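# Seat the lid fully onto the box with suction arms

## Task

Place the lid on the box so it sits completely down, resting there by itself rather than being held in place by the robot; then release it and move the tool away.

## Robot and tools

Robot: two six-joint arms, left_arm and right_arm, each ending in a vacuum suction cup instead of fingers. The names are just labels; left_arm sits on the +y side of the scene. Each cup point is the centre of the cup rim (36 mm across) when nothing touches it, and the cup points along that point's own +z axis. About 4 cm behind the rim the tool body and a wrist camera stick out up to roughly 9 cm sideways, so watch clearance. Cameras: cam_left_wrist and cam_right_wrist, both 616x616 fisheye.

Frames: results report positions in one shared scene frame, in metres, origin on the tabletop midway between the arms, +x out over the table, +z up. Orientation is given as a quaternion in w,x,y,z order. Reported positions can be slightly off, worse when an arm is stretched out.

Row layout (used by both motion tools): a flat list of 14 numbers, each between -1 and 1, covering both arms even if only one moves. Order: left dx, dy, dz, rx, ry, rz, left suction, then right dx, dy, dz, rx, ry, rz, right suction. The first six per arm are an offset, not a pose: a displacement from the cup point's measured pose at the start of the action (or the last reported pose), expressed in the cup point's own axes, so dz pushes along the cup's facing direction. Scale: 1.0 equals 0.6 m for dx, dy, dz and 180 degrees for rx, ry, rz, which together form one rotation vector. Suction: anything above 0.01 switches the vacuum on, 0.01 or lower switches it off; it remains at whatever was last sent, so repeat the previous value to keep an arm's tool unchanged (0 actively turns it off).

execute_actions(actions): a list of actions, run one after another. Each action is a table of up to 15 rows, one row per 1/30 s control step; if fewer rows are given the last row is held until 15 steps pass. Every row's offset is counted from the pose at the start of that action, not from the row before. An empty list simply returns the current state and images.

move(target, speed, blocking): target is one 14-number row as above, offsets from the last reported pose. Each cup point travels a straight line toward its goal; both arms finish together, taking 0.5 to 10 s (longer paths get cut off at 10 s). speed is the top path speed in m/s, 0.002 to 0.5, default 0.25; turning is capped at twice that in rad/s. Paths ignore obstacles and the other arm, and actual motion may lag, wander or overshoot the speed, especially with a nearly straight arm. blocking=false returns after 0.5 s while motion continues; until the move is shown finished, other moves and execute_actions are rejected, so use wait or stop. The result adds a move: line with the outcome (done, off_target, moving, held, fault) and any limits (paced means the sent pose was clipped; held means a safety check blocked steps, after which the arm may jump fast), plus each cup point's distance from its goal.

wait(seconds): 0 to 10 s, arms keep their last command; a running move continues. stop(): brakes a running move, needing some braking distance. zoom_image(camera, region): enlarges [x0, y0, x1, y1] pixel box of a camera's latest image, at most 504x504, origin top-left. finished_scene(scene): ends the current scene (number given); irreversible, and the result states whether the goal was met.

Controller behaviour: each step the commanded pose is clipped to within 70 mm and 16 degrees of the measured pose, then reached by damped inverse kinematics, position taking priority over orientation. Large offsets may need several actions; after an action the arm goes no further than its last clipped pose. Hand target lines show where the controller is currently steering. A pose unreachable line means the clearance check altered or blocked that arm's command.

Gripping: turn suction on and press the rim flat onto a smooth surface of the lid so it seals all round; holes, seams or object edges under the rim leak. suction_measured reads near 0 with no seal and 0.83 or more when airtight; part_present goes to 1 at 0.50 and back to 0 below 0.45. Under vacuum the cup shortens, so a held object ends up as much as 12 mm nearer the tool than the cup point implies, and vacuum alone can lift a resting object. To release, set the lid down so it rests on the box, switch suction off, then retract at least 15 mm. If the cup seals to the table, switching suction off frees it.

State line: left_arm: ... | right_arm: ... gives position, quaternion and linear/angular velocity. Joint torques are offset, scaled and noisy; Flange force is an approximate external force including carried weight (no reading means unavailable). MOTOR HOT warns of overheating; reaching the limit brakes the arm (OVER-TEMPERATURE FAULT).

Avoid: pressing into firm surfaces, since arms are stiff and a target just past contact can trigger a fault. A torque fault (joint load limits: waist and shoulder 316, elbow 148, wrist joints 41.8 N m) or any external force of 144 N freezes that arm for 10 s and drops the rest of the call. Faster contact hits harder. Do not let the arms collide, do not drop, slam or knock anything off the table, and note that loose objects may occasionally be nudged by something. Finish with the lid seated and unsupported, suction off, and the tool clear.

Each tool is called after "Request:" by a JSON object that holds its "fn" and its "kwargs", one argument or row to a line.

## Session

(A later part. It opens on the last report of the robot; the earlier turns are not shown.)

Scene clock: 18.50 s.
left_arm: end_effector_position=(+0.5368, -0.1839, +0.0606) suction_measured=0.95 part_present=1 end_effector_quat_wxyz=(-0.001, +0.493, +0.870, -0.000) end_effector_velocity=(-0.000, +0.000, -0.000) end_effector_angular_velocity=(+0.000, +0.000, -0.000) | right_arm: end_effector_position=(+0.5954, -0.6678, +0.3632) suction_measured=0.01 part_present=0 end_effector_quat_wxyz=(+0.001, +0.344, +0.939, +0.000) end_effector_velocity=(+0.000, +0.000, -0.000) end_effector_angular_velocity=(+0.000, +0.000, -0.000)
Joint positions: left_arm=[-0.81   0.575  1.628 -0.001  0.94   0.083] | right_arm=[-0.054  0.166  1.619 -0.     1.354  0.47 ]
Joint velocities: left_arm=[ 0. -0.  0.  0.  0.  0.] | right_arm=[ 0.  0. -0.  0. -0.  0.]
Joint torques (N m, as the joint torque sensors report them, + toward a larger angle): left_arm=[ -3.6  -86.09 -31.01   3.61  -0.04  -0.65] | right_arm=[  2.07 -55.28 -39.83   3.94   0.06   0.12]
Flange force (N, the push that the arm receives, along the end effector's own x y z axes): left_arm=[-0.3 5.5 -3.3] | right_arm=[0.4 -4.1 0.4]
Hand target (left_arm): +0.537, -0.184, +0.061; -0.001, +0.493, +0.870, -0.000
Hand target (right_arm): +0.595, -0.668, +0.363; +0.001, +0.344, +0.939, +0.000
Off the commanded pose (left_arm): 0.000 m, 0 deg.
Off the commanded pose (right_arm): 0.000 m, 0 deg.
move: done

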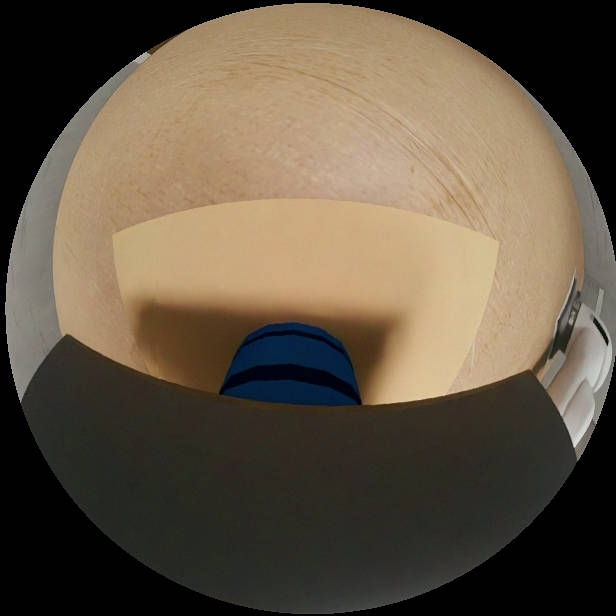

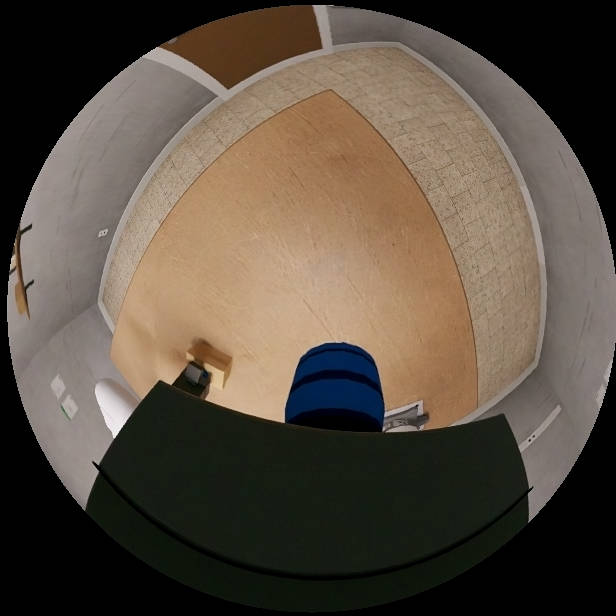

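Request:
{"fn": "move", "kwargs": {
  "target": [0,0,0.022,0,0,0,1,0,0,0,0,0,0,0],
  "speed": 0.025
}}

Request:
{"fn": "move", "kwargs": {
  "target": [0,0,0.004,0,0,0,0,0,0,0,0,0,0,0],
  "speed": 0.01
}}

Scene clock: 19.53 s.
left_arm: end_effector_position=(+0.5369, -0.1839, +0.0474) suction_measured=0.95 part_present=1 end_effector_quat_wxyz=(-0.001, +0.493, +0.870, -0.000) end_effector_velocity=(-0.000, +0.000, -0.000) end_effector_angular_velocity=(+0.000, +0.000, +0.000) | right_arm: end_effector_position=(+0.5954, -0.6678, +0.3632) suction_measured=0.01 part_present=0 end_effector_quat_wxyz=(+0.001, +0.344, +0.939, +0.000) end_effector_velocity=(+0.001, -0.000, +0.001) end_effector_angular_velocity=(-0.000, -0.002, +0.000)
Joint positions: left_arm=[-0.81   0.588  1.635 -0.001  0.92   0.083] | right_arm=[-0.054  0.166  1.619 -0.     1.354  0.47 ]
Joint velocities: left_arm=[ 0.     0.     0.001 -0.    -0.001 -0.   ] | right_arm=[-0.     0.    -0.002  0.    -0.001 -0.   ]
Joint torques (N m, as the joint torque sensors report them, + toward a larger angle): left_arm=[ -3.87 -86.35 -31.     3.56   0.02  -0.4 ] | right_arm=[  2.65 -55.14 -39.78   3.96  -0.05   0.25]
Flange force (N, the push that the arm receives, along the end effector's own x y z axes): left_arm=[1.2 5.4 -3.1] | right_arm=[-0.1 -5.2 -0.2]
Hand target (left_arm): +0.537, -0.184, +0.047; -0.001, +0.493, +0.870, -0.000
Hand target (right_arm): +0.595, -0.668, +0.363; +0.001, +0.344, +0.939, +0.000
Off the commanded pose (left_arm): 0.000 m, 0 deg.
Off the commanded pose (right_arm): 0.000 m, 0 deg.
move: done

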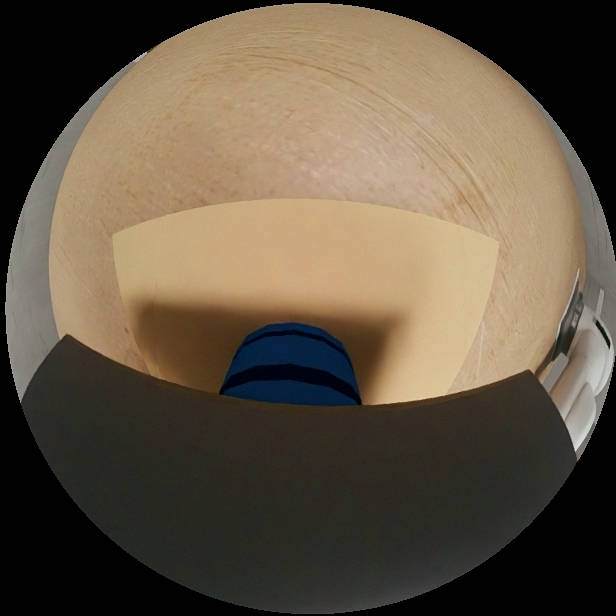

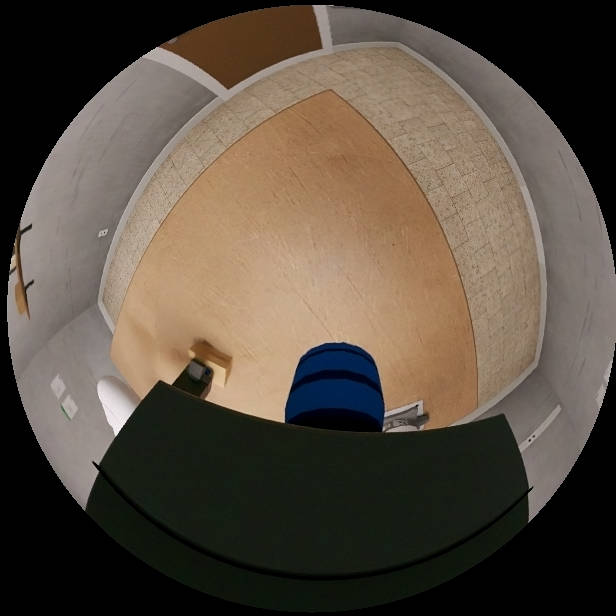

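Scene clock: 20.23 s.
left_arm: end_effector_position=(+0.5369, -0.1839, +0.0450) suction_measured=0.01 part_present=0 end_effector_quat_wxyz=(-0.001, +0.493, +0.870, -0.000) end_effector_velocity=(-0.000, +0.000, -0.001) end_effector_angular_velocity=(+0.002, +0.001, +0.000) | right_arm: end_effector_position=(+0.5954, -0.6678, +0.3632) suction_measured=0.01 part_present=0 end_effector_quat_wxyz=(+0.001, +0.344, +0.939, +0.000) end_effector_velocity=(-0.000, +0.000, +0.000) end_effector_angular_velocity=(+0.000, +0.000, +0.001)
Joint positions: left_arm=[-0.81   0.59   1.636 -0.001  0.916  0.083] | right_arm=[-0.054  0.166  1.619 -0.     1.354  0.47 ]
Joint velocities: left_arm=[ 0.     0.001  0.     0.     0.    -0.   ] | right_arm=[ 0. -0.  0.  0.  0. -0.]
Joint torques (N m, as the joint torque sensors report them, + toward a larger angle): left_arm=[ -2.98 -78.89 -26.83   3.7   -0.21  -0.43] | right_arm=[  2.82 -55.1  -40.17   4.09   0.06   0.09]
Flange force (N, the push that the arm receives, along the end effector's own x y z axes): left_arm=[1.0 4.2 -12.6] | right_arm=[0.8 -5.6 0.7]
Hand target (left_arm): +0.537, -0.184, +0.045; -0.001, +0.493, +0.870, -0.000
Hand target (right_arm): +0.595, -0.668, +0.363; +0.001, +0.344, +0.939, +0.000
Off the commanded pose (left_arm): 0.000 m, 0 deg.
Off the commanded pose (right_arm): 0.000 m, 0 deg.
move: done

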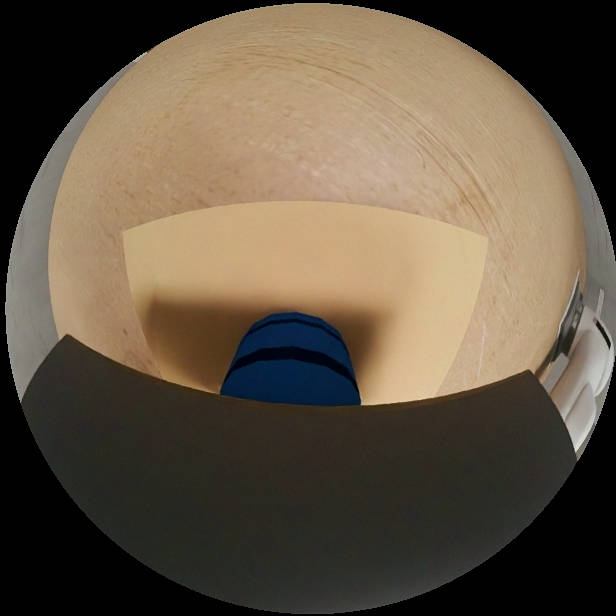

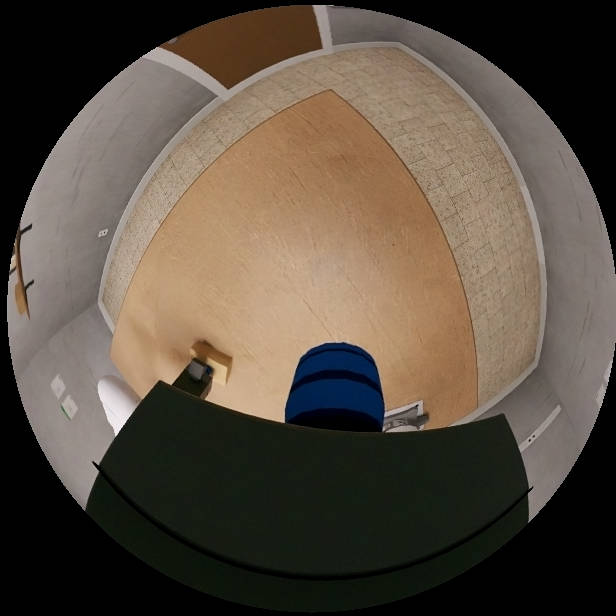

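Request:
{"fn": "move", "kwargs": {
  "target": [0,0,-0.3,0,0,0,0,0,0,0,0,0,0,0],
  "speed": 0.4
}}

Request:
{"fn": "zoom_image", "kwargs": {
  "camera": "cam_right_wrist",
  "region": [150,310,270,410]
}}

Scene clock: 21.40 s.
left_arm: end_effector_position=(+0.5368, -0.1838, +0.2248) suction_measured=0.01 part_present=0 end_effector_quat_wxyz=(-0.001, +0.493, +0.870, -0.000) end_effector_velocity=(-0.000, -0.000, +0.001) end_effector_angular_velocity=(-0.001, -0.000, +0.000) | right_arm: end_effector_position=(+0.5954, -0.6678, +0.3632) suction_measured=0.01 part_present=0 end_effector_quat_wxyz=(+0.001, +0.344, +0.939, +0.000) end_effector_velocity=(+0.000, +0.000, -0.000) end_effector_angular_velocity=(-0.000, -0.001, +0.000)
Joint positions: left_arm=[-0.81   0.447  1.499 -0.001  1.197  0.083] | right_arm=[-0.054  0.166  1.619 -0.     1.354  0.47 ]
Joint velocities: left_arm=[-0.    -0.001 -0.001  0.     0.001 -0.   ] | right_arm=[ 0.     0.    -0.    -0.    -0.001  0.   ]
Joint torques (N m, as the joint torque sensors report them, + toward a larger angle): left_arm=[ -1.41 -79.79 -36.09   4.16  -0.04  -0.49] | right_arm=[  2.19 -54.3  -39.92   3.92  -0.04   0.07]
Flange force (N, the push that the arm receives, along the end effector's own x y z axes): left_arm=[-0.2 2.5 -2.9] | right_arm=[1.9 -5.1 0.0]
Hand target (left_arm): +0.537, -0.184, +0.225; -0.001, +0.493, +0.870, -0.000
Hand target (right_arm): +0.595, -0.668, +0.363; +0.001, +0.344, +0.939, +0.000
Off the commanded pose (left_arm): 0.000 m, 0 deg.
Off the commanded pose (right_arm): 0.000 m, 0 deg.
move: done

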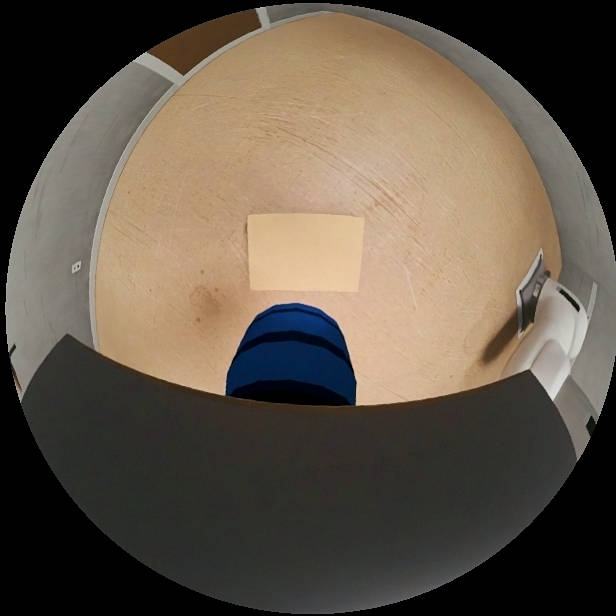

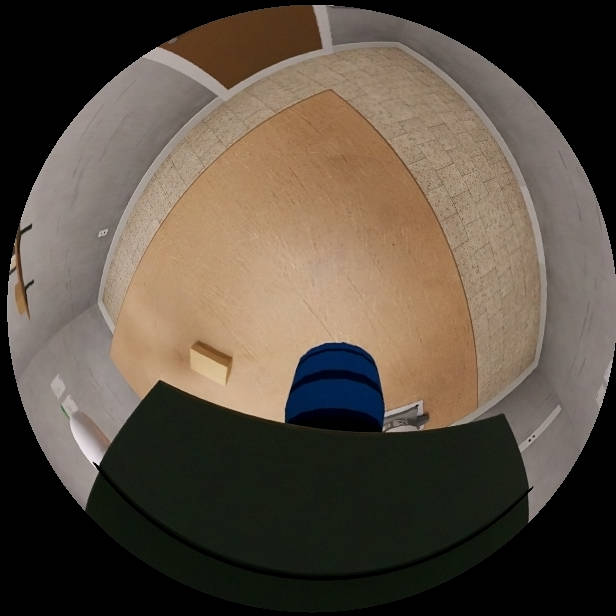

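Region (150, 310, 270, 410) of cam_right_wrist's 616x616 image, scaled by 4.200, with more detail than that image has.

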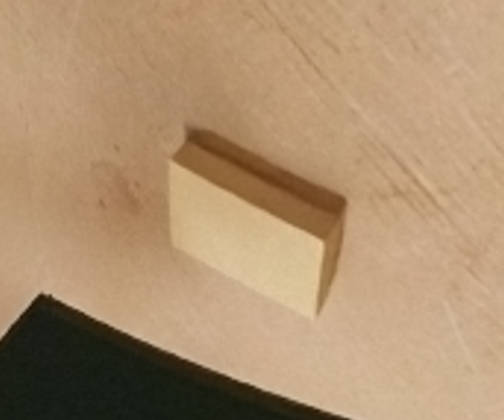

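Request:
{"fn": "finished_scene", "kwargs": {
  "scene": 1
}}

The scene is finished: the task was done.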